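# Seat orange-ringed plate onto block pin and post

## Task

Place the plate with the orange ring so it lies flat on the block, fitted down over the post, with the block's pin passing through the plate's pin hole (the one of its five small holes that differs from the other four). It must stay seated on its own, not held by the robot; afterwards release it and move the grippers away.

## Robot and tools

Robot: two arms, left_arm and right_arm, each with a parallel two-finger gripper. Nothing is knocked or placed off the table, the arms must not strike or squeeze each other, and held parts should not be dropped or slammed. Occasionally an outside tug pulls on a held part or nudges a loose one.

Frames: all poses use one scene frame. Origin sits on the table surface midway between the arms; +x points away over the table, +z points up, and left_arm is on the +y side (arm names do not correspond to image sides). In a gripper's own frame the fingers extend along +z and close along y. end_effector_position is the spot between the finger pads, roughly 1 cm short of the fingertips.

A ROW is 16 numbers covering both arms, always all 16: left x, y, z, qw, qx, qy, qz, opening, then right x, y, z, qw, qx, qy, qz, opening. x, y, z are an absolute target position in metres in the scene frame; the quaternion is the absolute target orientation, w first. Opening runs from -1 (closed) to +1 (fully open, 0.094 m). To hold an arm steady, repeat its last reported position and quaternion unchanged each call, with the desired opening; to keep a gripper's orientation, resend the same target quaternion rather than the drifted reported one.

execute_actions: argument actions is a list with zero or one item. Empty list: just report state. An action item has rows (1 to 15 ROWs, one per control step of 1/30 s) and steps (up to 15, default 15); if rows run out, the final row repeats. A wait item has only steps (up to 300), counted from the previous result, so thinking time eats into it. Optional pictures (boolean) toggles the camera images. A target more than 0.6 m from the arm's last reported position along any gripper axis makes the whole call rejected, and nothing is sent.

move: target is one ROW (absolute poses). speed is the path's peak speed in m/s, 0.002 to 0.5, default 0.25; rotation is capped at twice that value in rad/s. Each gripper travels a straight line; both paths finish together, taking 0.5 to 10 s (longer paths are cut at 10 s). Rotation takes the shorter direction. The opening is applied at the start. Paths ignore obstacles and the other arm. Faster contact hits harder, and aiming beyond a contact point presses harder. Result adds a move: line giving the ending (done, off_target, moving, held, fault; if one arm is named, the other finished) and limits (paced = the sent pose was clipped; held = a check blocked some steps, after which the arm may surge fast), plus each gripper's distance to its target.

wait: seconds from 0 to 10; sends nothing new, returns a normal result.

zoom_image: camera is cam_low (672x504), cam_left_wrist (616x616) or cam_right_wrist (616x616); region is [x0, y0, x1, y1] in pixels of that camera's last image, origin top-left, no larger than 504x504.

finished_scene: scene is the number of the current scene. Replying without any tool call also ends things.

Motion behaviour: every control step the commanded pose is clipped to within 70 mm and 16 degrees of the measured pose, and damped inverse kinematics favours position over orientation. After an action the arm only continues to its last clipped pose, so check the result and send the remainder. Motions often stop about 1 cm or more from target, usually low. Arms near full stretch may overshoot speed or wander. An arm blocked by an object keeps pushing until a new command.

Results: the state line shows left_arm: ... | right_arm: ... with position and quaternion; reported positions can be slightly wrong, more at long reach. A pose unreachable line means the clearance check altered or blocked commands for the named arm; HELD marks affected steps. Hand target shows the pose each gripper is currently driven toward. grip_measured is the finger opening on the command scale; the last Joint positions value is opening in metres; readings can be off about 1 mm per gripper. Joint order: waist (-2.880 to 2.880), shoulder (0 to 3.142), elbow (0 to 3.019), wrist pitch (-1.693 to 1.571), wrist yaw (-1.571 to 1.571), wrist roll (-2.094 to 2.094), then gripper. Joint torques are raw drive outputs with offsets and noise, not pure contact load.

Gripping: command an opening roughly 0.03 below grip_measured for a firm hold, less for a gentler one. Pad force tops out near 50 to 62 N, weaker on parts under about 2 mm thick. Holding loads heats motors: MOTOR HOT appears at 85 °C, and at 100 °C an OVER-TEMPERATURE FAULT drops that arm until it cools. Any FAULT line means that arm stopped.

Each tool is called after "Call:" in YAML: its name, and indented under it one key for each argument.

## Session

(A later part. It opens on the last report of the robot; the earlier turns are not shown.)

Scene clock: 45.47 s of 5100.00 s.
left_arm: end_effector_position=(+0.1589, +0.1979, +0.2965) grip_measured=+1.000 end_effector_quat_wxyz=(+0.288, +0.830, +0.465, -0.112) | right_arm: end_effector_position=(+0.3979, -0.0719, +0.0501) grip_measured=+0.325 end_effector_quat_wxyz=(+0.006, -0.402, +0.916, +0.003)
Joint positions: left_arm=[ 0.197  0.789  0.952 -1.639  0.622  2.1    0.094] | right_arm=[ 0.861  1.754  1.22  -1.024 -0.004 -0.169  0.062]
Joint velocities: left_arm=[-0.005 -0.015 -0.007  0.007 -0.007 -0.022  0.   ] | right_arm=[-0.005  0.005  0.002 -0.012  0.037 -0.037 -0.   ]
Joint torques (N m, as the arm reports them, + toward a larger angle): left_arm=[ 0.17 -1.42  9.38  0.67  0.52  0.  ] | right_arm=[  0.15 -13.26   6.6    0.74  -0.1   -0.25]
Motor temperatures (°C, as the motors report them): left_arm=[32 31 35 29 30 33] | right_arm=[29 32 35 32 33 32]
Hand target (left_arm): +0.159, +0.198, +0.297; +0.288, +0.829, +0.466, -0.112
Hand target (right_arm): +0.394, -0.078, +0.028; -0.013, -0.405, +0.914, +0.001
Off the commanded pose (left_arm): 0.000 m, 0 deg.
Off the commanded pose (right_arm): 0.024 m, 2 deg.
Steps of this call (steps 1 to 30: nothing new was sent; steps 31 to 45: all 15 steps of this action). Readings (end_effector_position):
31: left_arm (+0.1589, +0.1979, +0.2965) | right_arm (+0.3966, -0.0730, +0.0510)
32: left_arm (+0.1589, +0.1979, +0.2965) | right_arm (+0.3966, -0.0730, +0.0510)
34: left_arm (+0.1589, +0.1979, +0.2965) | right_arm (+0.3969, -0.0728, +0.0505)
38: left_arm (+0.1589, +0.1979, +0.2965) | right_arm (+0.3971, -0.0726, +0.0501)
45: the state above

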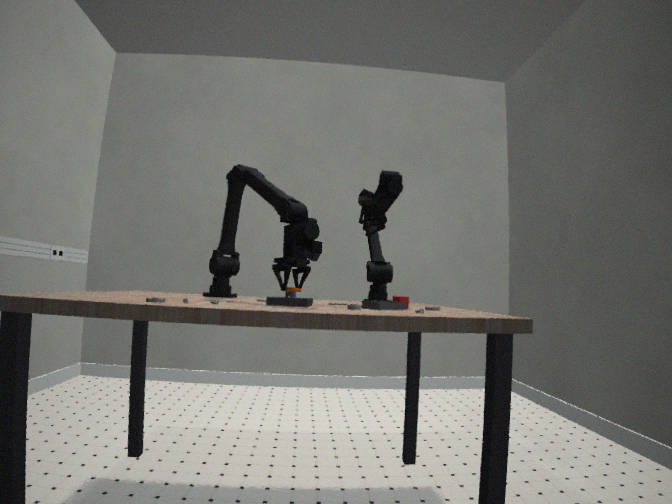

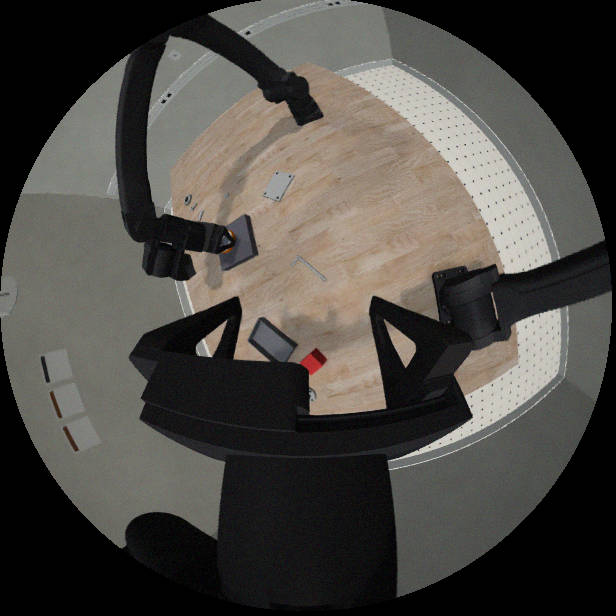

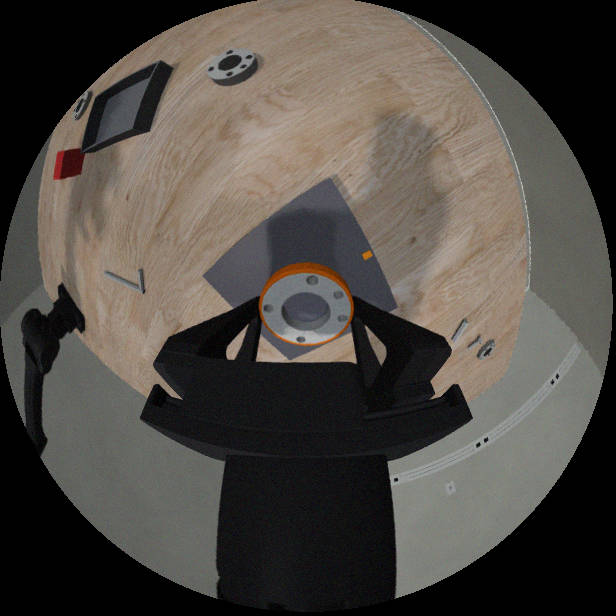

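Call:
execute_actions:
  actions:
    - {"rows": [[0.1589,0.1979,0.2965,0.288,0.829,0.466,-0.112,1,0.3942,-0.0774,0.028,-0.015,-0.405,0.9143,0,0.29],[0.1589,0.1979,0.2965,0.288,0.829,0.466,-0.112,1,0.3934,-0.0778,0.028,-0.017,-0.405,0.9143,0,0.29],[0.1589,0.1979,0.2965,0.288,0.829,0.466,-0.112,1,0.3926,-0.0782,0.028,-0.019,-0.405,0.9143,0,0.29],[0.1589,0.1979,0.2965,0.288,0.829,0.466,-0.112,1,0.3918,-0.0786,0.028,-0.021,-0.405,0.9143,0,0.29],[0.1589,0.1979,0.2965,0.288,0.829,0.466,-0.112,1,0.391,-0.079,0.028,-0.023,-0.405,0.9143,0,0.29],[0.1589,0.1979,0.2965,0.288,0.829,0.466,-0.112,1,0.3902,-0.0794,0.028,-0.025,-0.405,0.9143,0,0.29],[0.1589,0.1979,0.2965,0.288,0.829,0.466,-0.112,1,0.3897,-0.0797,0.028,-0.026,-0.405,0.9143,0,0.29],[0.1589,0.1979,0.2965,0.288,0.829,0.466,-0.112,1,0.3893,-0.0799,0.028,-0.027,-0.405,0.9143,0,0.29],[0.1589,0.1979,0.2965,0.288,0.829,0.466,-0.112,1,0.3889,-0.0801,0.028,-0.028,-0.405,0.9143,0,0.29],[0.1589,0.1979,0.2965,0.288,0.829,0.466,-0.112,1,0.3885,-0.0803,0.028,-0.0286,-0.405,0.9143,0,0.29]], "steps": 15}

Call:
zoom_image:
  camera: "cam_right_wrist"
  region: [260, 270, 350, 345]

Scene clock: 48.33 s of 5100.00 s.
left_arm: end_effector_position=(+0.1589, +0.1979, +0.2965) grip_measured=+1.000 end_effector_quat_wxyz=(+0.288, +0.830, +0.465, -0.112) | right_arm: end_effector_position=(+0.3953, -0.0722, +0.0485) grip_measured=+0.325 end_effector_quat_wxyz=(-0.001, -0.402, +0.916, +0.006)
Joint positions: left_arm=[ 0.197  0.789  0.952 -1.639  0.622  2.1    0.094] | right_arm=[ 0.861  1.758  1.22  -1.032 -0.012 -0.169  0.062]
Joint velocities: left_arm=[ 0.005 -0.005  0.017  0.012 -0.051  0.037  0.   ] | right_arm=[-0.005 -0.005 -0.002  0.002 -0.081 -0.051  0.001]
Joint torques (N m, as the arm reports them, + toward a larger angle): left_arm=[ 0.25 -1.51  9.37  0.68  0.52 -0.01] | right_arm=[  0.09 -13.57   6.81  -0.09  -0.09  -0.25]
Motor temperatures (°C, as the motors report them): left_arm=[32 31 35 29 30 33] | right_arm=[29 32 35 32 33 32]
Hand target (left_arm): +0.159, +0.198, +0.297; +0.288, +0.829, +0.466, -0.112
Hand target (right_arm): +0.388, -0.081, +0.029; -0.029, -0.405, +0.914, +0.001
Off the commanded pose (left_arm): 0.000 m, 0 deg.
Off the commanded pose (right_arm): 0.023 m, 3 deg.
Steps of this call (steps 1 to 71: nothing new was sent; steps 72 to 86: all 15 steps of this action). Readings (end_effector_position):
72: left_arm (+0.1589, +0.1979, +0.2965) | right_arm (+0.3979, -0.0719, +0.0501)
73: left_arm (+0.1589, +0.1979, +0.2965) | right_arm (+0.3978, -0.0719, +0.0501)
75: left_arm (+0.1589, +0.1979, +0.2965) | right_arm (+0.3978, -0.0718, +0.0501)
79: left_arm (+0.1589, +0.1979, +0.2965) | right_arm (+0.3967, -0.0716, +0.0501)
86: the state above

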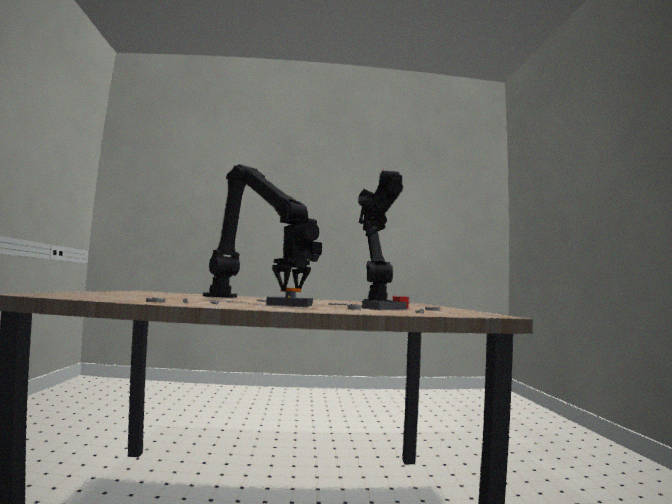

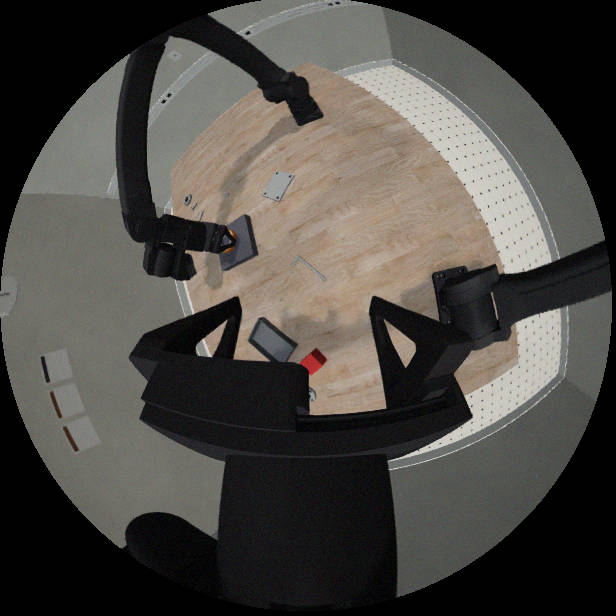

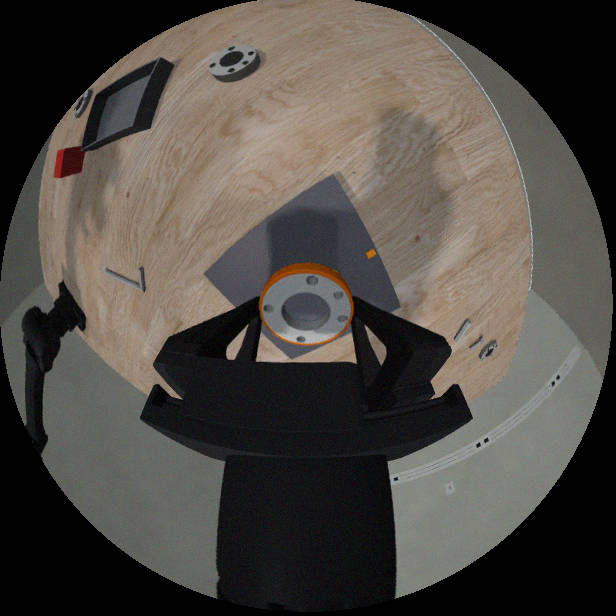

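Region (260, 270, 350, 345) of cam_right_wrist's 616x616 image, scaled by 5.600, with more detail than that image has.

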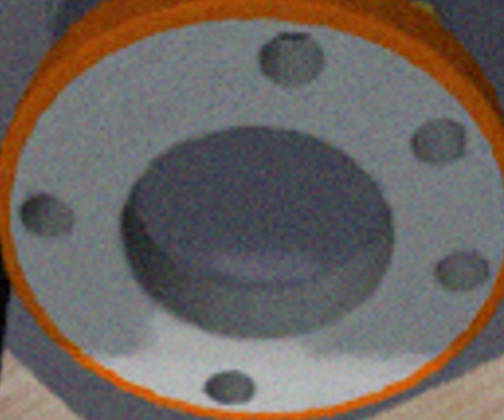

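Call:
execute_actions:
  actions:
    - {"rows": [[0.1589,0.1979,0.2965,0.288,0.829,0.466,-0.112,1,0.3898,-0.0793,0.0276,-0.0254,-0.405,0.9143,0.0009,0.29],[0.1589,0.1979,0.2965,0.288,0.829,0.466,-0.112,1,0.391,-0.0782,0.0272,-0.022,-0.405,0.9143,0.0018,0.29],[0.1589,0.1979,0.2965,0.288,0.829,0.466,-0.112,1,0.3923,-0.0772,0.0268,-0.0189,-0.405,0.9143,0.0027,0.29],[0.1589,0.1979,0.2965,0.288,0.829,0.466,-0.112,1,0.3923,-0.0772,0.0262,-0.0189,-0.405,0.9143,0.0027,0.29],[0.1589,0.1979,0.2965,0.288,0.829,0.466,-0.112,1,0.3923,-0.0772,0.0256,-0.0189,-0.405,0.9143,0.0027,0.29],[0.1589,0.1979,0.2965,0.288,0.829,0.466,-0.112,1,0.3923,-0.0772,0.025,-0.0189,-0.405,0.9143,0.0027,0.29],[0.1589,0.1979,0.2965,0.288,0.829,0.466,-0.112,1,0.3923,-0.0772,0.0244,-0.0189,-0.405,0.9143,0.0027,0.29],[0.1589,0.1979,0.2965,0.288,0.829,0.466,-0.112,1,0.3923,-0.0772,0.0238,-0.0189,-0.405,0.9143,0.0027,0.29],[0.1589,0.1979,0.2965,0.288,0.829,0.466,-0.112,1,0.3923,-0.0772,0.0232,-0.0189,-0.405,0.9143,0.0027,0.29],[0.1589,0.1979,0.2965,0.288,0.829,0.466,-0.112,1,0.3923,-0.0772,0.0226,-0.0189,-0.405,0.9143,0.0027,0.29],[0.1589,0.1979,0.2965,0.288,0.829,0.466,-0.112,1,0.3923,-0.0772,0.022,-0.0189,-0.405,0.9143,0.0027,0.29]], "steps": 15}

Call:
zoom_image:
  camera: "cam_right_wrist"
  region: [240, 230, 400, 360]

Call:
zoom_image:
  camera: "cam_low"
  region: [250, 265, 330, 315]

Scene clock: 50.07 s of 5100.00 s.
left_arm: end_effector_position=(+0.1589, +0.1979, +0.2965) grip_measured=+1.000 end_effector_quat_wxyz=(+0.288, +0.830, +0.465, -0.112) | right_arm: end_effector_position=(+0.3962, -0.0717, +0.0409) grip_measured=+0.325 end_effector_quat_wxyz=(-0.001, -0.401, +0.916, +0.006)
Joint positions: left_arm=[ 0.197  0.789  0.952 -1.639  0.622  2.1    0.094] | right_arm=[ 0.861  1.771  1.215 -1.014 -0.012 -0.169  0.062]
Joint velocities: left_arm=[ 0.005  0.015  0.002 -0.012 -0.066  0.022  0.   ] | right_arm=[ 0.005  0.034  0.012  0.007 -0.051 -0.051  0.001]
Joint torques (N m, as the arm reports them, + toward a larger angle): left_arm=[ 0.27 -1.63  9.37  0.65  0.52 -0.02] | right_arm=[  0.07 -13.96   6.6    0.45  -0.1   -0.26]
Motor temperatures (°C, as the motors report them): left_arm=[32 31 35 29 30 33] | right_arm=[29 32 35 32 33 32]
Hand target (left_arm): +0.159, +0.198, +0.297; +0.288, +0.829, +0.466, -0.112
Hand target (right_arm): +0.391, -0.078, +0.023; -0.019, -0.405, +0.914, +0.003
Off the commanded pose (left_arm): 0.000 m, 0 deg.
Off the commanded pose (right_arm): 0.020 m, 2 deg.
Steps of this call (steps 1 to 37: nothing new was sent; steps 38 to 52: all 15 steps of this action). Readings (end_effector_position):
38: left_arm (+0.1589, +0.1979, +0.2965) | right_arm (+0.3953, -0.0722, +0.0485)
39: left_arm (+0.1589, +0.1979, +0.2965) | right_arm (+0.3953, -0.0722, +0.0485)
41: left_arm (+0.1589, +0.1979, +0.2965) | right_arm (+0.3957, -0.0719, +0.0485)
45: left_arm (+0.1589, +0.1979, +0.2965) | right_arm (+0.3961, -0.0716, +0.0474)
52: the state above

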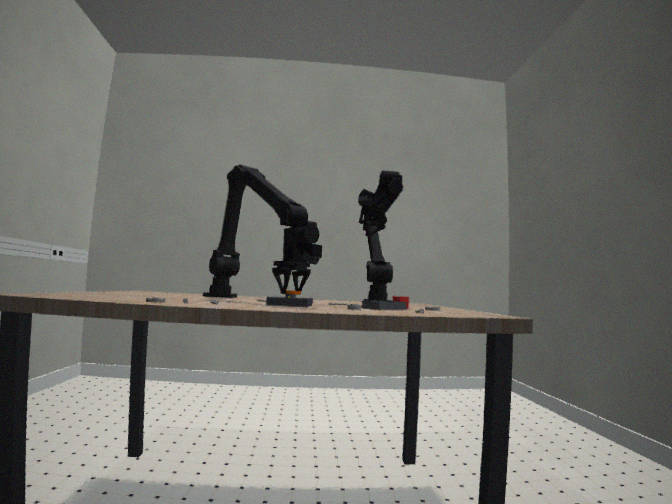

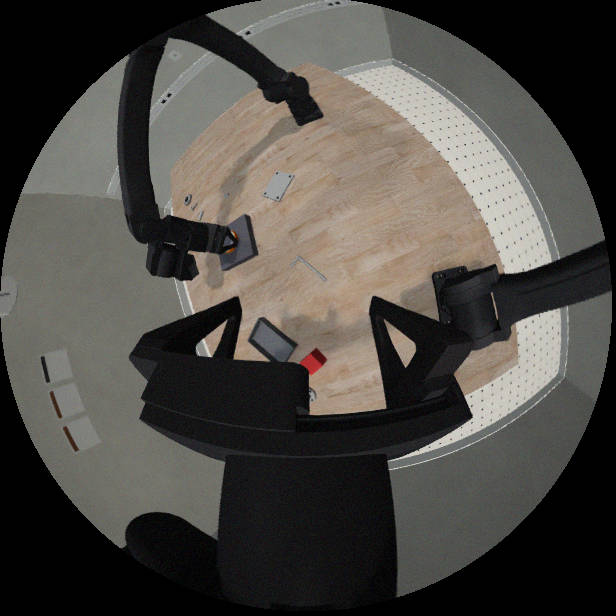

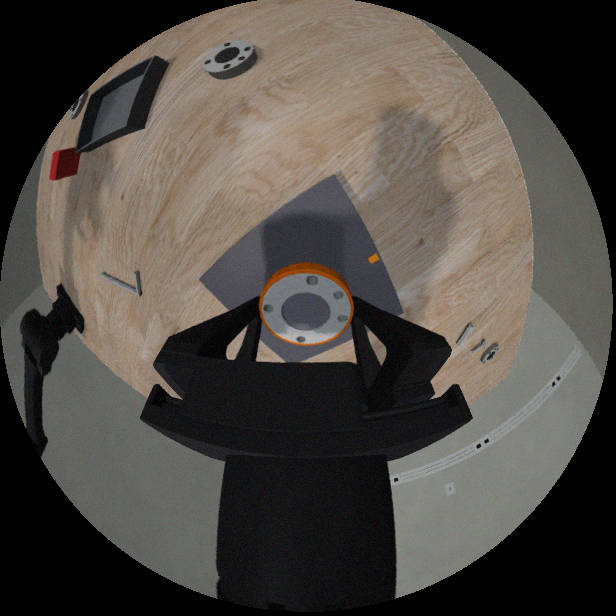

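Region (240, 230, 400, 360) of cam_right_wrist's 616x616 image, scaled by 3.150, with more detail than that image has; it fills the top 410 rows of this view, and the rest is white.

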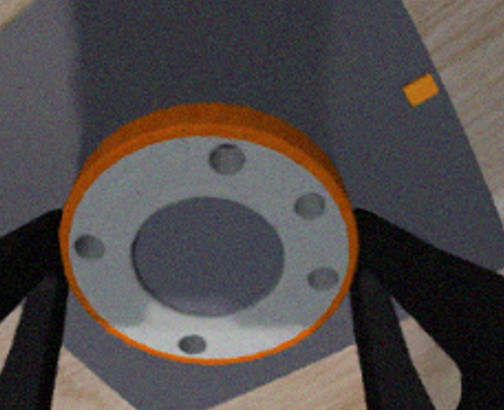

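Region (250, 265, 330, 315) of cam_low's 672x504 image, scaled by 6.300, with more detail than that image has; it fills the top 315 rows of this view, and the rest is white.

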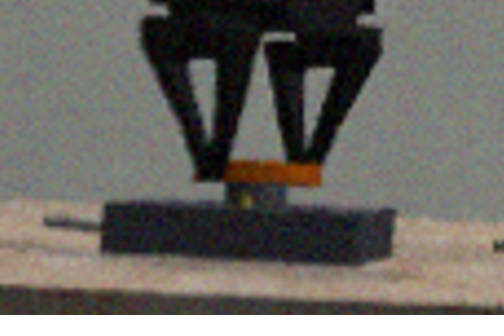

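Call:
execute_actions:
  actions:
    - {"rows": [[0.1589,0.1979,0.2965,0.288,0.829,0.466,-0.112,1,0.392,-0.0774,0.0213,-0.0189,-0.405,0.9143,0.0027,0.29],[0.1589,0.1979,0.2965,0.288,0.829,0.466,-0.112,1,0.392,-0.0774,0.0206,-0.0189,-0.405,0.9143,0.0027,0.29],[0.1589,0.1979,0.2965,0.288,0.829,0.466,-0.112,1,0.392,-0.0774,0.0199,-0.0189,-0.405,0.9143,0.0027,0.29],[0.1589,0.1979,0.2965,0.288,0.829,0.466,-0.112,1,0.392,-0.0774,0.0192,-0.0189,-0.405,0.9143,0.0027,0.29],[0.1589,0.1979,0.2965,0.288,0.829,0.466,-0.112,1,0.392,-0.0774,0.0185,-0.0189,-0.405,0.9143,0.0027,0.29],[0.1589,0.1979,0.2965,0.288,0.829,0.466,-0.112,1,0.392,-0.0774,0.0178,-0.0189,-0.405,0.9143,0.0027,0.29],[0.1589,0.1979,0.2965,0.288,0.829,0.466,-0.112,1,0.392,-0.0774,0.0171,-0.0189,-0.405,0.9143,0.0027,0.29],[0.1589,0.1979,0.2965,0.288,0.829,0.466,-0.112,1,0.392,-0.0774,0.0164,-0.0189,-0.405,0.9143,0.0027,0.29],[0.1589,0.1979,0.2965,0.288,0.829,0.466,-0.112,1,0.392,-0.0774,0.0157,-0.0189,-0.405,0.9143,0.0027,0.29],[0.1589,0.1979,0.2965,0.288,0.829,0.466,-0.112,1,0.392,-0.0774,0.015,-0.0189,-0.405,0.9143,0.0027,0.29],[0.1589,0.1979,0.2965,0.288,0.829,0.466,-0.112,1,0.392,-0.0774,0.0143,-0.0189,-0.405,0.9143,0.0027,0.29],[0.1589,0.1979,0.2965,0.288,0.829,0.466,-0.112,1,0.392,-0.0774,0.0136,-0.0189,-0.405,0.9143,0.0027,0.29]], "steps": 15}

Call:
zoom_image:
  camera: "cam_right_wrist"
  region: [240, 230, 400, 360]

Call:
zoom_image:
  camera: "cam_low"
  region: [250, 265, 330, 315]

Scene clock: 53.40 s of 5100.00 s.
left_arm: end_effector_position=(+0.1589, +0.1979, +0.2965) grip_measured=+1.000 end_effector_quat_wxyz=(+0.288, +0.830, +0.465, -0.112) | right_arm: end_effector_position=(+0.3962, -0.0717, +0.0364) grip_measured=+0.325 end_effector_quat_wxyz=(+0.001, -0.401, +0.916, +0.006)
Joint positions: left_arm=[ 0.197  0.789  0.952 -1.639  0.622  2.1    0.094] | right_arm=[ 0.861  1.775  1.207 -0.998 -0.012 -0.169  0.062]
Joint velocities: left_arm=[ 0.005 -0.005  0.002 -0.002 -0.007  0.051  0.   ] | right_arm=[-0.005 -0.005 -0.002  0.007 -0.022 -0.037  0.001]
Joint torques (N m, as the arm reports them, + toward a larger angle): left_arm=[ 0.24 -1.48  9.36  0.68  0.53 -0.01] | right_arm=[  0.26 -13.43   6.45   0.65  -0.11  -0.25]
Motor temperatures (°C, as the motors report them): left_arm=[32 31 35 29 30 33] | right_arm=[29 32 35 32 33 32]
Hand target (left_arm): +0.159, +0.198, +0.297; +0.288, +0.829, +0.466, -0.112
Hand target (right_arm): +0.391, -0.078, +0.015; -0.019, -0.405, +0.914, +0.003
Off the commanded pose (left_arm): 0.000 m, 0 deg.
Off the commanded pose (right_arm): 0.024 m, 2 deg.
Steps of this call (steps 1 to 85: nothing new was sent; steps 86 to 100: all 15 steps of this action). Readings (end_effector_position):
86: left_arm (+0.1589, +0.1979, +0.2965) | right_arm (+0.3963, -0.0716, +0.0405)
87: left_arm (+0.1589, +0.1979, +0.2965) | right_arm (+0.3963, -0.0716, +0.0405)
89: left_arm (+0.1589, +0.1979, +0.2965) | right_arm (+0.3962, -0.0717, +0.0400)
93: left_arm (+0.1589, +0.1979, +0.2965) | right_arm (+0.3963, -0.0716, +0.0387)
100: the state above

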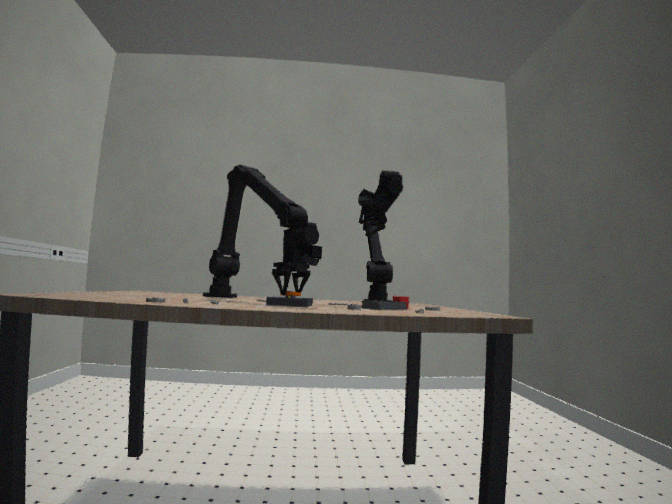

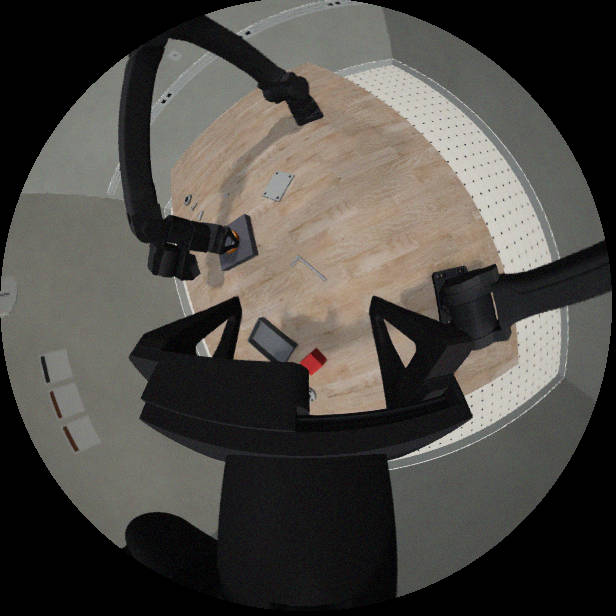

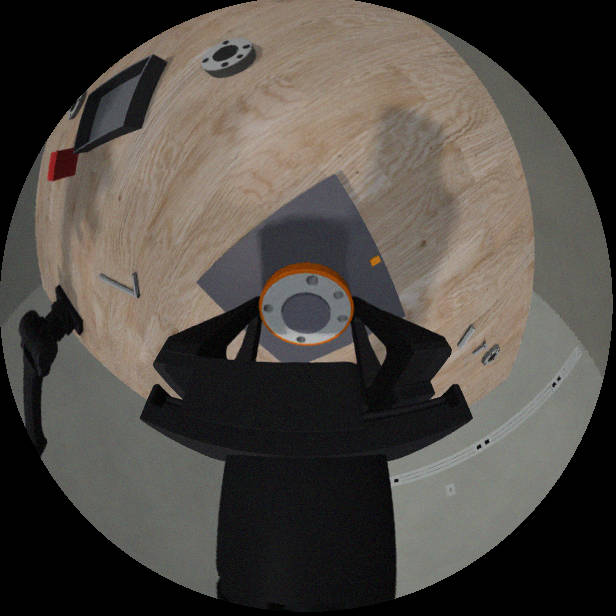

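Region (240, 230, 400, 360) of cam_right_wrist's 616x616 image, scaled by 3.150, with more detail than that image has; it fills the top 410 rows of this view, and the rest is white.

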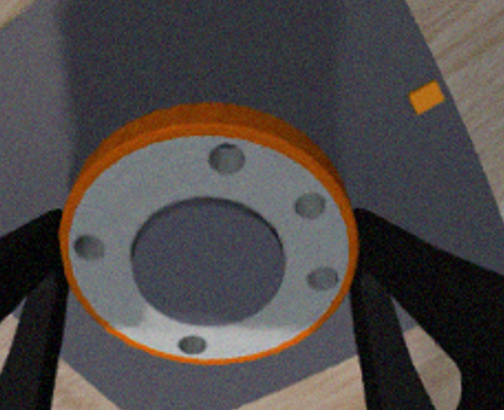

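Region (250, 265, 330, 315) of cam_low's 672x504 image, scaled by 6.300, with more detail than that image has; it fills the top 315 rows of this view, and the rest is white.

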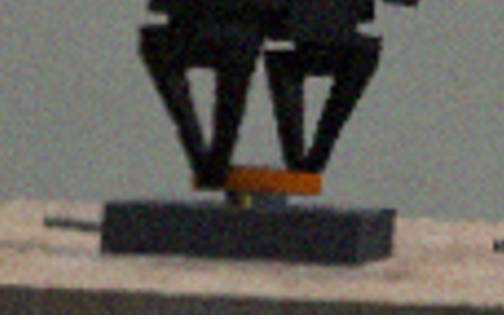

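Call:
execute_actions:
  actions:
    - {"rows": [[0.1589,0.1979,0.2965,0.288,0.829,0.466,-0.112,1,0.391,-0.0782,0.013,-0.0215,-0.400,0.9165,0.002,0.29],[0.1589,0.1979,0.2965,0.288,0.829,0.466,-0.112,1,0.391,-0.0782,0.013,-0.0215,-0.395,0.9187,0.002,0.29],[0.1589,0.1979,0.2965,0.288,0.829,0.466,-0.112,1,0.391,-0.0782,0.013,-0.0215,-0.392,0.92,0.002,0.29],[0.1589,0.1979,0.2965,0.288,0.829,0.466,-0.112,1,0.391,-0.0782,0.013,-0.0215,-0.390,0.9208,0.002,0.29],[0.1589,0.1979,0.2965,0.288,0.829,0.466,-0.112,1,0.391,-0.0782,0.013,-0.0215,-0.388,0.9217,0.002,0.29],[0.1589,0.1979,0.2965,0.288,0.829,0.466,-0.112,1,0.391,-0.0782,0.013,-0.0215,-0.386,0.9225,0.002,0.29],[0.1589,0.1979,0.2965,0.288,0.829,0.466,-0.112,1,0.391,-0.0782,0.013,-0.0215,-0.384,0.9233,0.002,0.29],[0.1589,0.1979,0.2965,0.288,0.829,0.466,-0.112,1,0.391,-0.0782,0.013,-0.0215,-0.382,0.9242,0.002,0.29],[0.1589,0.1979,0.2965,0.288,0.829,0.466,-0.112,1,0.391,-0.0782,0.013,-0.0215,-0.380,0.925,0.002,0.29],[0.1589,0.1979,0.2965,0.288,0.829,0.466,-0.112,1,0.391,-0.0782,0.013,-0.0215,-0.378,0.9258,0.002,0.29],[0.1589,0.1979,0.2965,0.288,0.829,0.466,-0.112,1,0.391,-0.0782,0.013,-0.0215,-0.376,0.9266,0.002,0.29],[0.1589,0.1979,0.2965,0.288,0.829,0.466,-0.112,1,0.391,-0.0782,0.013,-0.0215,-0.374,0.9274,0.002,0.29]], "steps": 15}

Call:
zoom_image:
  camera: "cam_right_wrist"
  region: [240, 230, 400, 360]

Scene clock: 55.37 s of 5100.00 s.
left_arm: end_effector_position=(+0.1589, +0.1979, +0.2965) grip_measured=+1.000 end_effector_quat_wxyz=(+0.288, +0.830, +0.465, -0.112) | right_arm: end_effector_position=(+0.3963, -0.0719, +0.0357) grip_measured=+0.325 end_effector_quat_wxyz=(+0.001, -0.389, +0.921, +0.006)
Joint positions: left_arm=[ 0.197  0.789  0.952 -1.639  0.622  2.1    0.094] | right_arm=[ 0.86   1.776  1.207 -0.997 -0.012 -0.142  0.062]
Joint velocities: left_arm=[-0.015  0.015  0.007 -0.012  0.007  0.037  0.   ] | right_arm=[-0.005 -0.005  0.002  0.007 -0.037  0.037  0.   ]
Joint torques (N m, as the arm reports them, + toward a larger angle): left_arm=[ 0.22 -1.5   9.38  0.69  0.51 -0.01] | right_arm=[  0.03 -13.57   6.43   0.47  -0.11   0.04]
Motor temperatures (°C, as the motors report them): left_arm=[32 31 35 29 30 33] | right_arm=[29 32 35 32 33 32]
Hand target (left_arm): +0.159, +0.198, +0.297; +0.288, +0.829, +0.466, -0.112
Hand target (right_arm): +0.390, -0.079, +0.014; -0.021, -0.374, +0.927, +0.002
Off the commanded pose (left_arm): 0.000 m, 0 deg.
Off the commanded pose (right_arm): 0.024 m, 3 deg.
Steps of this call (steps 1 to 44: nothing new was sent; steps 45 to 59: all 15 steps of this action). Readings (end_effector_position):
45: left_arm (+0.1589, +0.1979, +0.2965) | right_arm (+0.3962, -0.0717, +0.0359)
46: left_arm (+0.1589, +0.1979, +0.2965) | right_arm (+0.3962, -0.0717, +0.0357)
48: left_arm (+0.1589, +0.1979, +0.2965) | right_arm (+0.3962, -0.0717, +0.0357)
52: left_arm (+0.1589, +0.1979, +0.2965) | right_arm (+0.3962, -0.0717, +0.0357)
59: the state above

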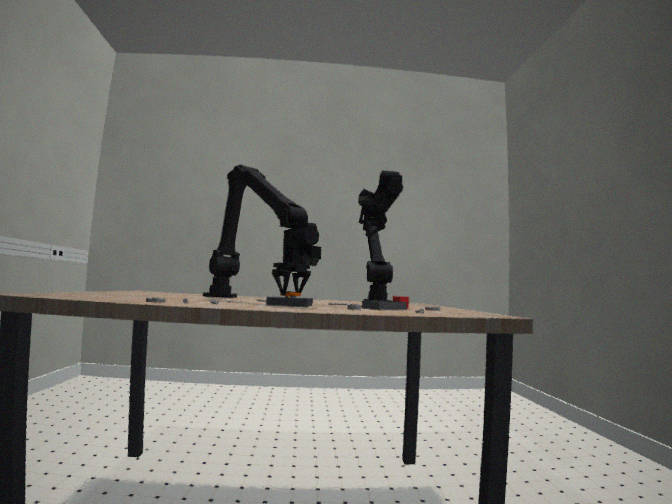

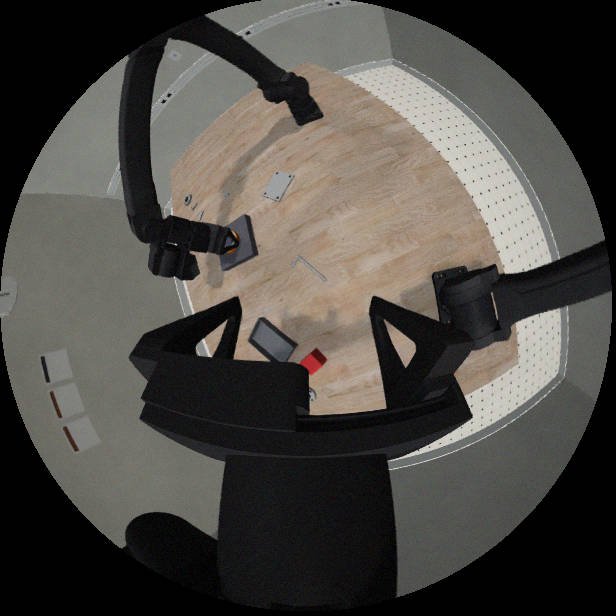

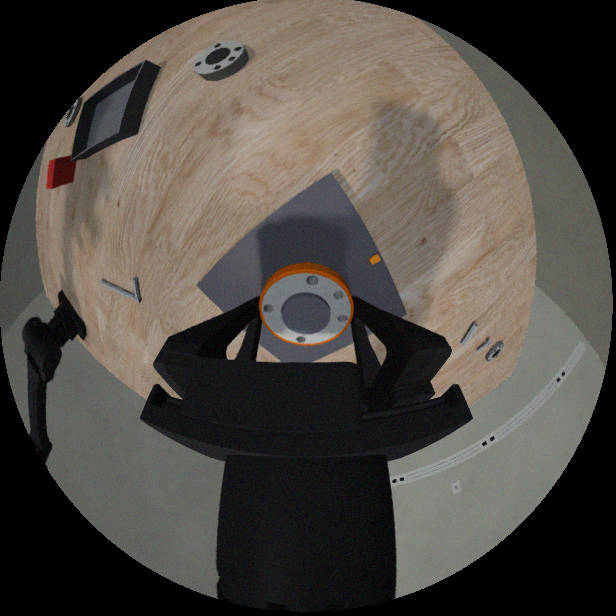

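Region (240, 230, 400, 360) of cam_right_wrist's 616x616 image, scaled by 3.150, with more detail than that image has; it fills the top 410 rows of this view, and the rest is white.

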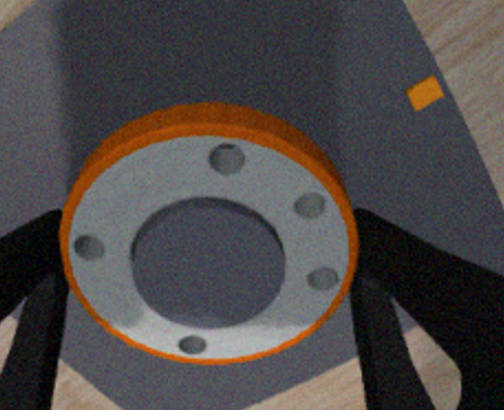

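Call:
execute_actions:
  actions:
    - {"rows": [[0.1589,0.1979,0.2965,0.288,0.829,0.466,-0.112,1,0.391,-0.0778,0.0124,-0.022,-0.388,0.9217,0.002,0.29],[0.1589,0.1979,0.2965,0.288,0.829,0.466,-0.112,1,0.391,-0.0778,0.0117,-0.022,-0.388,0.9217,0.002,0.29],[0.1589,0.1979,0.2965,0.288,0.829,0.466,-0.112,1,0.391,-0.0778,0.011,-0.022,-0.388,0.9217,0.002,0.29],[0.1589,0.1979,0.2965,0.288,0.829,0.466,-0.112,1,0.391,-0.0778,0.0103,-0.022,-0.388,0.9217,0.002,0.29],[0.1589,0.1979,0.2965,0.288,0.829,0.466,-0.112,1,0.391,-0.0778,0.0096,-0.022,-0.388,0.9217,0.002,0.29],[0.1589,0.1979,0.2965,0.288,0.829,0.466,-0.112,1,0.391,-0.0778,0.0089,-0.022,-0.388,0.9217,0.002,0.29],[0.1589,0.1979,0.2965,0.288,0.829,0.466,-0.112,1,0.391,-0.0778,0.0082,-0.022,-0.388,0.9217,0.002,0.29],[0.1589,0.1979,0.2965,0.288,0.829,0.466,-0.112,1,0.391,-0.0778,0.0075,-0.022,-0.388,0.9217,0.002,0.29],[0.1589,0.1979,0.2965,0.288,0.829,0.466,-0.112,1,0.391,-0.0778,0.0068,-0.022,-0.388,0.9217,0.002,0.29],[0.1589,0.1979,0.2965,0.288,0.829,0.466,-0.112,1,0.391,-0.0778,0.006,-0.022,-0.388,0.9217,0.002,0.29]], "steps": 15}

Call:
zoom_image:
  camera: "cam_right_wrist"
  region: [240, 230, 400, 360]

Call:
zoom_image:
  camera: "cam_low"
  region: [250, 265, 330, 315]

Scene clock: 57.10 s of 5100.00 s.
left_arm: end_effector_position=(+0.1589, +0.1979, +0.2965) grip_measured=+1.000 end_effector_quat_wxyz=(+0.288, +0.830, +0.465, -0.112) | right_arm: end_effector_position=(+0.3961, -0.0720, +0.0341) grip_measured=+0.325 end_effector_quat_wxyz=(-0.000, -0.383, +0.924, +0.006)
Joint positions: left_arm=[ 0.197  0.789  0.952 -1.639  0.622  2.1    0.094] | right_arm=[ 0.86   1.778  1.205 -0.995 -0.012 -0.13   0.062]
Joint velocities: left_arm=[ 0.015 -0.005  0.002 -0.017 -0.051 -0.051  0.   ] | right_arm=[ 0.005 -0.005 -0.017  0.017  0.081  0.037  0.001]
Joint torques (N m, as the arm reports them, + toward a larger angle): left_arm=[ 0.27 -1.64  9.36  0.65  0.52 -0.01] | right_arm=[  0.22 -12.8    6.07   0.89  -0.14  -0.26]
Motor temperatures (°C, as the motors report them): left_arm=[32 31 35 29 30 33] | right_arm=[29 32 35 32 33 32]
Hand target (left_arm): +0.159, +0.198, +0.297; +0.288, +0.829, +0.466, -0.112
Hand target (right_arm): +0.389, -0.079, +0.007; -0.022, -0.388, +0.922, +0.003
Off the commanded pose (left_arm): 0.000 m, 0 deg.
Off the commanded pose (right_arm): 0.029 m, 3 deg.
Steps of this call (steps 1 to 37: nothing new was sent; steps 38 to 52: all 15 steps of this action). Readings (end_effector_position):
38: left_arm (+0.1589, +0.1979, +0.2965) | right_arm (+0.3962, -0.0719, +0.0348)
39: left_arm (+0.1589, +0.1979, +0.2965) | right_arm (+0.3962, -0.0719, +0.0348)
41: left_arm (+0.1589, +0.1979, +0.2965) | right_arm (+0.3963, -0.0718, +0.0348)
45: left_arm (+0.1589, +0.1979, +0.2965) | right_arm (+0.3963, -0.0719, +0.0346)
52: the state above

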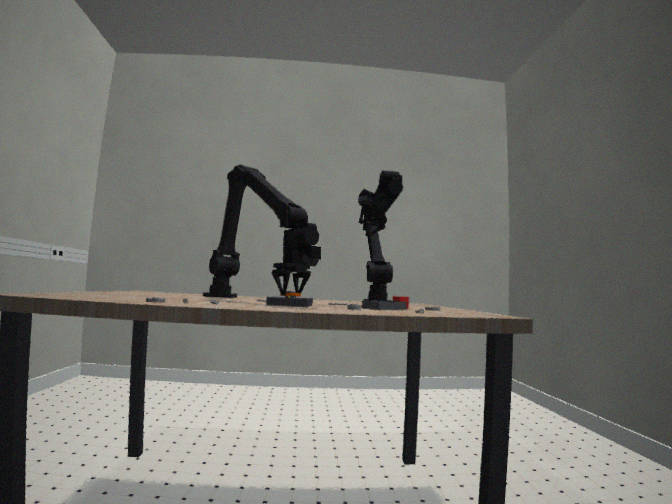

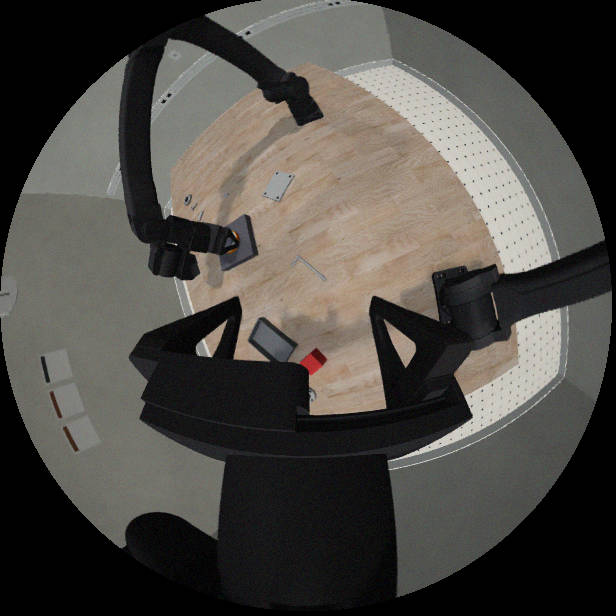

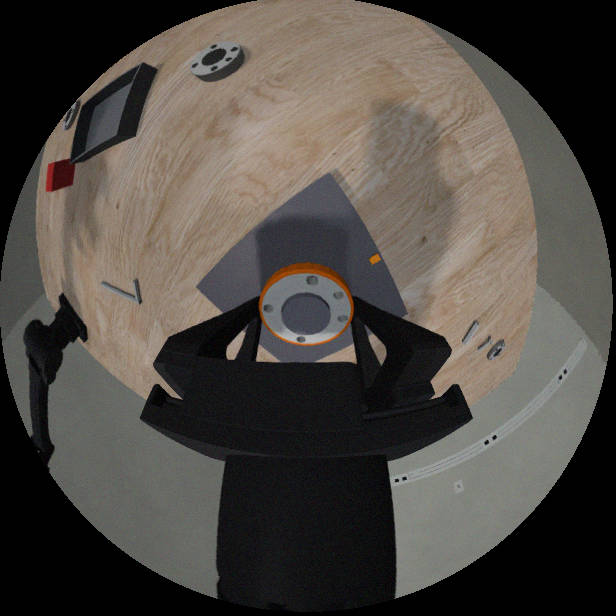

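Region (240, 230, 400, 360) of cam_right_wrist's 616x616 image, scaled by 3.150, with more detail than that image has; it fills the top 410 rows of this view, and the rest is white.

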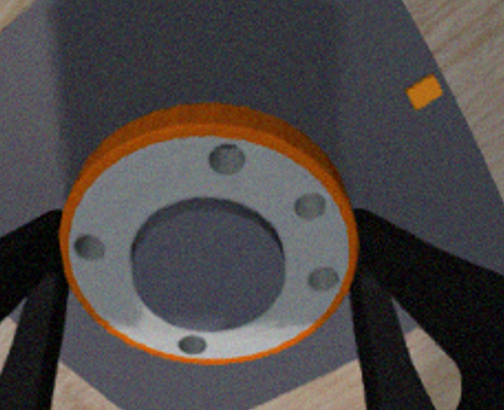

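Region (250, 265, 330, 315) of cam_low's 672x504 image, scaled by 6.300, with more detail than that image has; it fills the top 315 rows of this view, and the rest is white.

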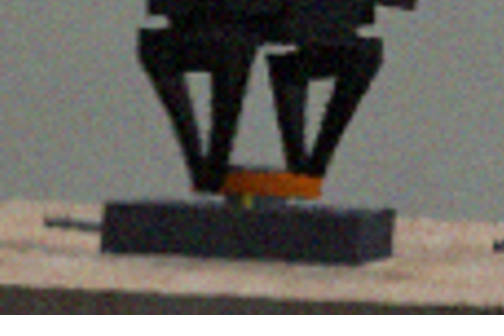

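Call:
execute_actions:
  actions:
    - {"rows": [[0.1589,0.1979,0.2965,0.288,0.829,0.466,-0.112,1,0.390,-0.0786,0.006,-0.0244,-0.382,0.9242,0.0013,0.29],[0.1589,0.1979,0.2965,0.288,0.829,0.466,-0.112,1,0.389,-0.0794,0.006,-0.0268,-0.378,0.9258,0.0007,0.29],[0.1589,0.1979,0.2965,0.288,0.829,0.466,-0.112,1,0.3881,-0.0801,0.006,-0.0293,-0.375,0.927,0,0.29],[0.1589,0.1979,0.2965,0.288,0.829,0.466,-0.112,1,0.3881,-0.0801,0.006,-0.0293,-0.373,0.9278,0,0.29],[0.1589,0.1979,0.2965,0.288,0.829,0.466,-0.112,1,0.3881,-0.0801,0.006,-0.0293,-0.371,0.9286,0,0.29],[0.1589,0.1979,0.2965,0.288,0.829,0.466,-0.112,1,0.3881,-0.0801,0.006,-0.0293,-0.369,0.9294,0,0.29],[0.1589,0.1979,0.2965,0.288,0.829,0.466,-0.112,1,0.3881,-0.0801,0.006,-0.0293,-0.367,0.9302,0,0.29]], "steps": 15}

Call:
zoom_image:
  camera: "cam_right_wrist"
  region: [240, 230, 400, 360]

Call:
zoom_image:
  camera: "cam_low"
  region: [250, 265, 330, 315]

Scene clock: 58.43 s of 5100.00 s.
left_arm: end_effector_position=(+0.1589, +0.1979, +0.2965) grip_measured=+1.000 end_effector_quat_wxyz=(+0.288, +0.830, +0.465, -0.112) | right_arm: end_effector_position=(+0.3961, -0.0720, +0.0341) grip_measured=+0.325 end_effector_quat_wxyz=(-0.000, -0.379, +0.925, +0.006)
Joint positions: left_arm=[ 0.197  0.789  0.952 -1.639  0.622  2.1    0.094] | right_arm=[ 0.86   1.778  1.205 -0.995 -0.012 -0.12   0.062]
Joint velocities: left_arm=[ 0.005 -0.015 -0.007 -0.012 -0.037  0.007  0.   ] | right_arm=[ 0.005  0.005 -0.002 -0.002 -0.022  0.022 -0.   ]
Joint torques (N m, as the arm reports them, + toward a larger angle): left_arm=[ 0.28 -1.54  9.36  0.65  0.52 -0.01] | right_arm=[  0.07 -12.69   6.11   0.41  -0.16   0.08]
Motor temperatures (°C, as the motors report them): left_arm=[32 31 35 29 30 33] | right_arm=[29 32 35 32 33 32]
Hand target (left_arm): +0.159, +0.198, +0.297; +0.288, +0.829, +0.466, -0.112
Hand target (right_arm): +0.387, -0.081, +0.008; -0.029, -0.367, +0.930, +0.000
Off the commanded pose (left_arm): 0.000 m, 0 deg.
Off the commanded pose (right_arm): 0.030 m, 4 deg.
Steps of this call (steps 1 to 25: nothing new was sent; steps 26 to 40: all 15 steps of this action). Readings (end_effector_position):
26: left_arm (+0.1589, +0.1979, +0.2965) | right_arm (+0.3961, -0.0720, +0.0341)
27: left_arm (+0.1589, +0.1979, +0.2965) | right_arm (+0.3961, -0.0720, +0.0341)
29: left_arm (+0.1589, +0.1979, +0.2965) | right_arm (+0.3961, -0.0720, +0.0341)
33: left_arm (+0.1589, +0.1979, +0.2965) | right_arm (+0.3961, -0.0720, +0.0341)
40: the state above

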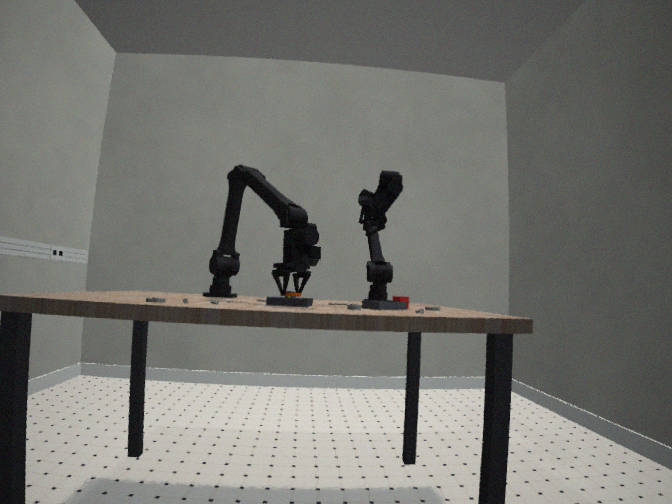

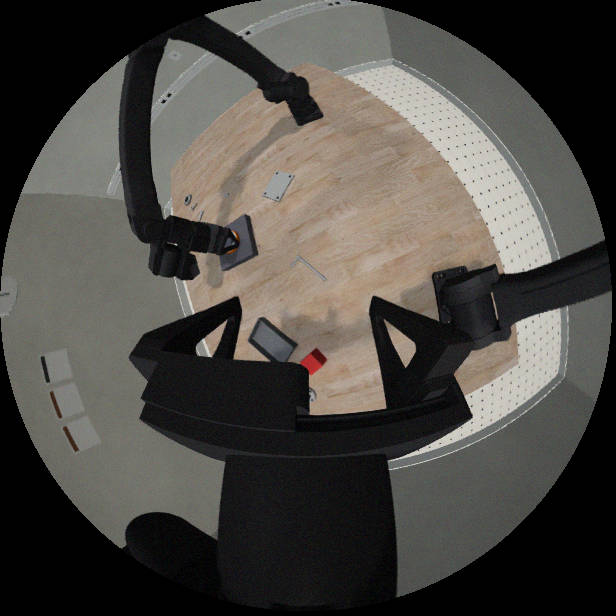

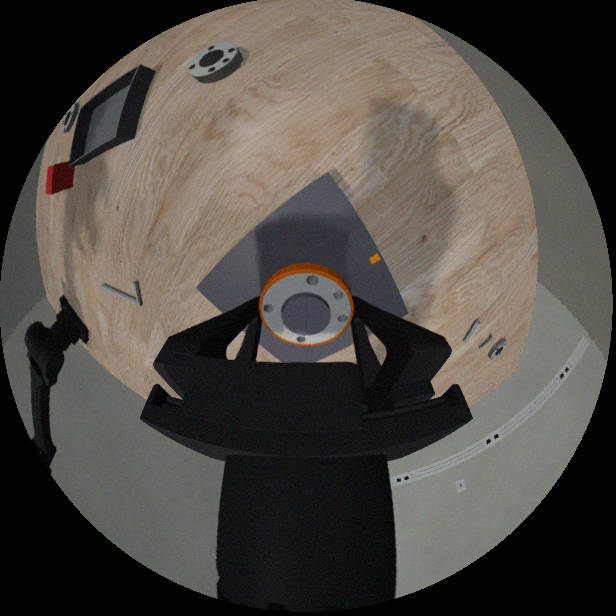

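Region (240, 230, 400, 360) of cam_right_wrist's 616x616 image, scaled by 3.150, with more detail than that image has; it fills the top 410 rows of this view, and the rest is white.

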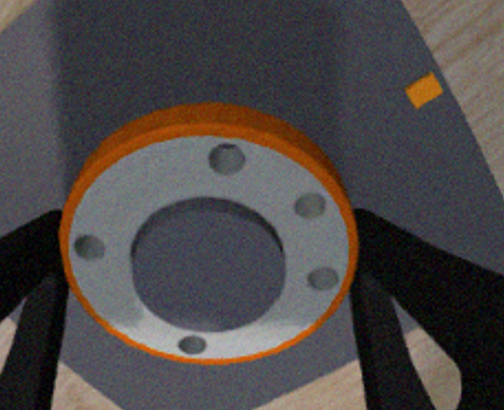

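Region (250, 265, 330, 315) of cam_low's 672x504 image, scaled by 6.300, with more detail than that image has; it fills the top 315 rows of this view, and the rest is white.

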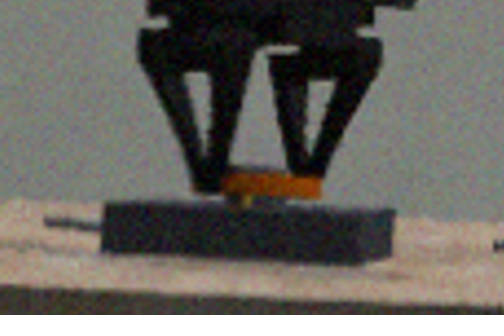

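Call:
zoom_image:
  camera: "cam_right_wrist"
  region: [320, 280, 356, 310]

Region (320, 280, 356, 310) of cam_right_wrist's 616x616 image, scaled by 14.000, with more detail than that image has.

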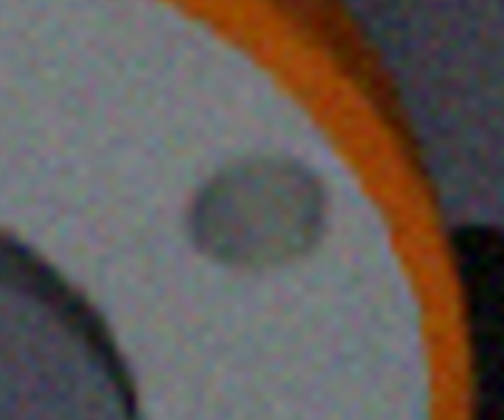

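Call:
execute_actions:
  actions:
    - {"rows": [[0.1589,0.1979,0.2965,0.288,0.829,0.466,-0.112,1,0.3881,-0.0801,0.008,-0.0293,-0.378,0.9258,0,0.29],[0.1589,0.1979,0.2965,0.288,0.829,0.466,-0.112,1,0.3881,-0.0801,0.008,-0.0293,-0.384,0.9233,0,0.29],[0.1589,0.1979,0.2965,0.288,0.829,0.466,-0.112,1,0.3881,-0.0801,0.008,-0.0293,-0.387,0.9221,0,0.29],[0.1589,0.1979,0.2965,0.288,0.829,0.466,-0.112,1,0.3881,-0.0801,0.008,-0.0293,-0.389,0.9212,0,0.29],[0.1589,0.1979,0.2965,0.288,0.829,0.466,-0.112,1,0.3881,-0.0801,0.008,-0.0293,-0.391,0.9204,0,0.29],[0.1589,0.1979,0.2965,0.288,0.829,0.466,-0.112,1,0.3881,-0.0801,0.008,-0.0293,-0.393,0.9195,0,0.29],[0.1589,0.1979,0.2965,0.288,0.829,0.466,-0.112,1,0.3881,-0.0801,0.008,-0.0293,-0.395,0.9187,0,0.29],[0.1589,0.1979,0.2965,0.288,0.829,0.466,-0.112,1,0.3881,-0.0801,0.008,-0.0293,-0.397,0.9178,0,0.29],[0.1589,0.1979,0.2965,0.288,0.829,0.466,-0.112,1,0.3881,-0.0801,0.008,-0.0293,-0.399,0.917,0,0.29],[0.1589,0.1979,0.2965,0.288,0.829,0.466,-0.112,1,0.3881,-0.0801,0.008,-0.0293,-0.401,0.9161,0,0.29],[0.1589,0.1979,0.2965,0.288,0.829,0.466,-0.112,1,0.3881,-0.0801,0.008,-0.0293,-0.403,0.9152,0,0.29],[0.1589,0.1979,0.2965,0.288,0.829,0.466,-0.112,1,0.3881,-0.0801,0.008,-0.0293,-0.405,0.9143,0,0.29],[0.1589,0.1979,0.2965,0.288,0.829,0.466,-0.112,1,0.3881,-0.0801,0.008,-0.0293,-0.407,0.9134,0,0.29],[0.1589,0.1979,0.2965,0.288,0.829,0.466,-0.112,1,0.3881,-0.0801,0.008,-0.0293,-0.409,0.9125,0,0.29],[0.1589,0.1979,0.2965,0.288,0.829,0.466,-0.112,1,0.3881,-0.0801,0.008,-0.0293,-0.411,0.9116,0,0.29]], "steps": 15}
  pictures: false

Call:
execute_actions:
  actions:
    - {"steps": 8}
  pictures: false

Scene clock: 61.37 s of 5100.00 s.
left_arm: end_effector_position=(+0.1589, +0.1979, +0.2965) grip_measured=+1.000 end_effector_quat_wxyz=(+0.288, +0.830, +0.465, -0.112) | right_arm: end_effector_position=(+0.3960, -0.0721, +0.0341) grip_measured=+0.325 end_effector_quat_wxyz=(-0.000, -0.387, +0.922, +0.006)
Joint positions: left_arm=[ 0.197  0.789  0.952 -1.639  0.622  2.1    0.094] | right_arm=[ 0.86   1.778  1.205 -0.995 -0.012 -0.138  0.062]
Joint velocities: left_arm=[ 0.005  0.005  0.002  0.012  0.022 -0.037  0.   ] | right_arm=[-0.005 -0.015  0.002 -0.002  0.037 -0.125 -0.   ]
Joint torques (N m, as the arm reports them, + toward a larger angle): left_arm=[ 0.25 -1.48  9.38  0.65  0.52 -0.02] | right_arm=[  0.16 -12.86   6.28   0.22  -0.13  -0.62]
Motor temperatures (°C, as the motors report them): left_arm=[32 31 35 29 30 33] | right_arm=[29 32 34 32 33 32]
Hand target (left_arm): +0.159, +0.198, +0.297; +0.288, +0.829, +0.466, -0.112
Hand target (right_arm): +0.387, -0.081, +0.010; -0.029, -0.410, +0.912, +0.001
Off the commanded pose (left_arm): 0.000 m, 0 deg.
Off the commanded pose (right_arm): 0.028 m, 5 deg.
Steps of this call (steps 1 to 73: nothing new was sent; steps 74 to 88: all 15 steps of this action). Readings (end_effector_position):
74: left_arm (+0.1589, +0.1979, +0.2965) | right_arm (+0.3961, -0.0720, +0.0341)
75: left_arm (+0.1589, +0.1979, +0.2965) | right_arm (+0.3961, -0.0720, +0.0341)
77: left_arm (+0.1589, +0.1979, +0.2965) | right_arm (+0.3961, -0.0720, +0.0341)
81: left_arm (+0.1589, +0.1979, +0.2965) | right_arm (+0.3961, -0.0720, +0.0341)
88: the state above

Scene clock: 61.63 s of 5100.00 s.
left_arm: end_effector_position=(+0.1589, +0.1979, +0.2965) grip_measured=+1.000 end_effector_quat_wxyz=(+0.288, +0.830, +0.465, -0.112) | right_arm: end_effector_position=(+0.3960, -0.0721, +0.0341) grip_measured=+0.325 end_effector_quat_wxyz=(-0.000, -0.387, +0.922, +0.006)
Joint positions: left_arm=[ 0.197  0.789  0.952 -1.639  0.622  2.1    0.094] | right_arm=[ 0.86   1.778  1.205 -0.995 -0.012 -0.139  0.062]
Joint velocities: left_arm=[-0.005  0.015  0.007  0.002 -0.007  0.051  0.   ] | right_arm=[ 0.005  0.015 -0.002 -0.002 -0.007  0.007  0.   ]
Joint torques (N m, as the arm reports them, + toward a larger angle): left_arm=[ 0.25 -1.55  9.38  0.68  0.51 -0.01] | right_arm=[  0.19 -12.94   6.32   0.26  -0.12  -0.67]
Motor temperatures (°C, as the motors report them): left_arm=[32 31 35 29 30 33] | right_arm=[29 32 34 32 33 32]
Hand target (left_arm): +0.159, +0.198, +0.297; +0.288, +0.829, +0.466, -0.112
Hand target (right_arm): +0.387, -0.081, +0.010; -0.029, -0.410, +0.912, +0.001
Off the commanded pose (left_arm): 0.000 m, 0 deg.
Off the commanded pose (right_arm): 0.028 m, 5 deg.
Steps of this call (steps 1 to 8: nothing new was sent). Readings (end_effector_position):
1: left_arm (+0.1589, +0.1979, +0.2965) | right_arm (+0.3960, -0.0721, +0.0341)
2: left_arm (+0.1589, +0.1979, +0.2965) | right_arm (+0.3960, -0.0721, +0.0341)
4: left_arm (+0.1589, +0.1979, +0.2965) | right_arm (+0.3960, -0.0721, +0.0341)
8: the state above


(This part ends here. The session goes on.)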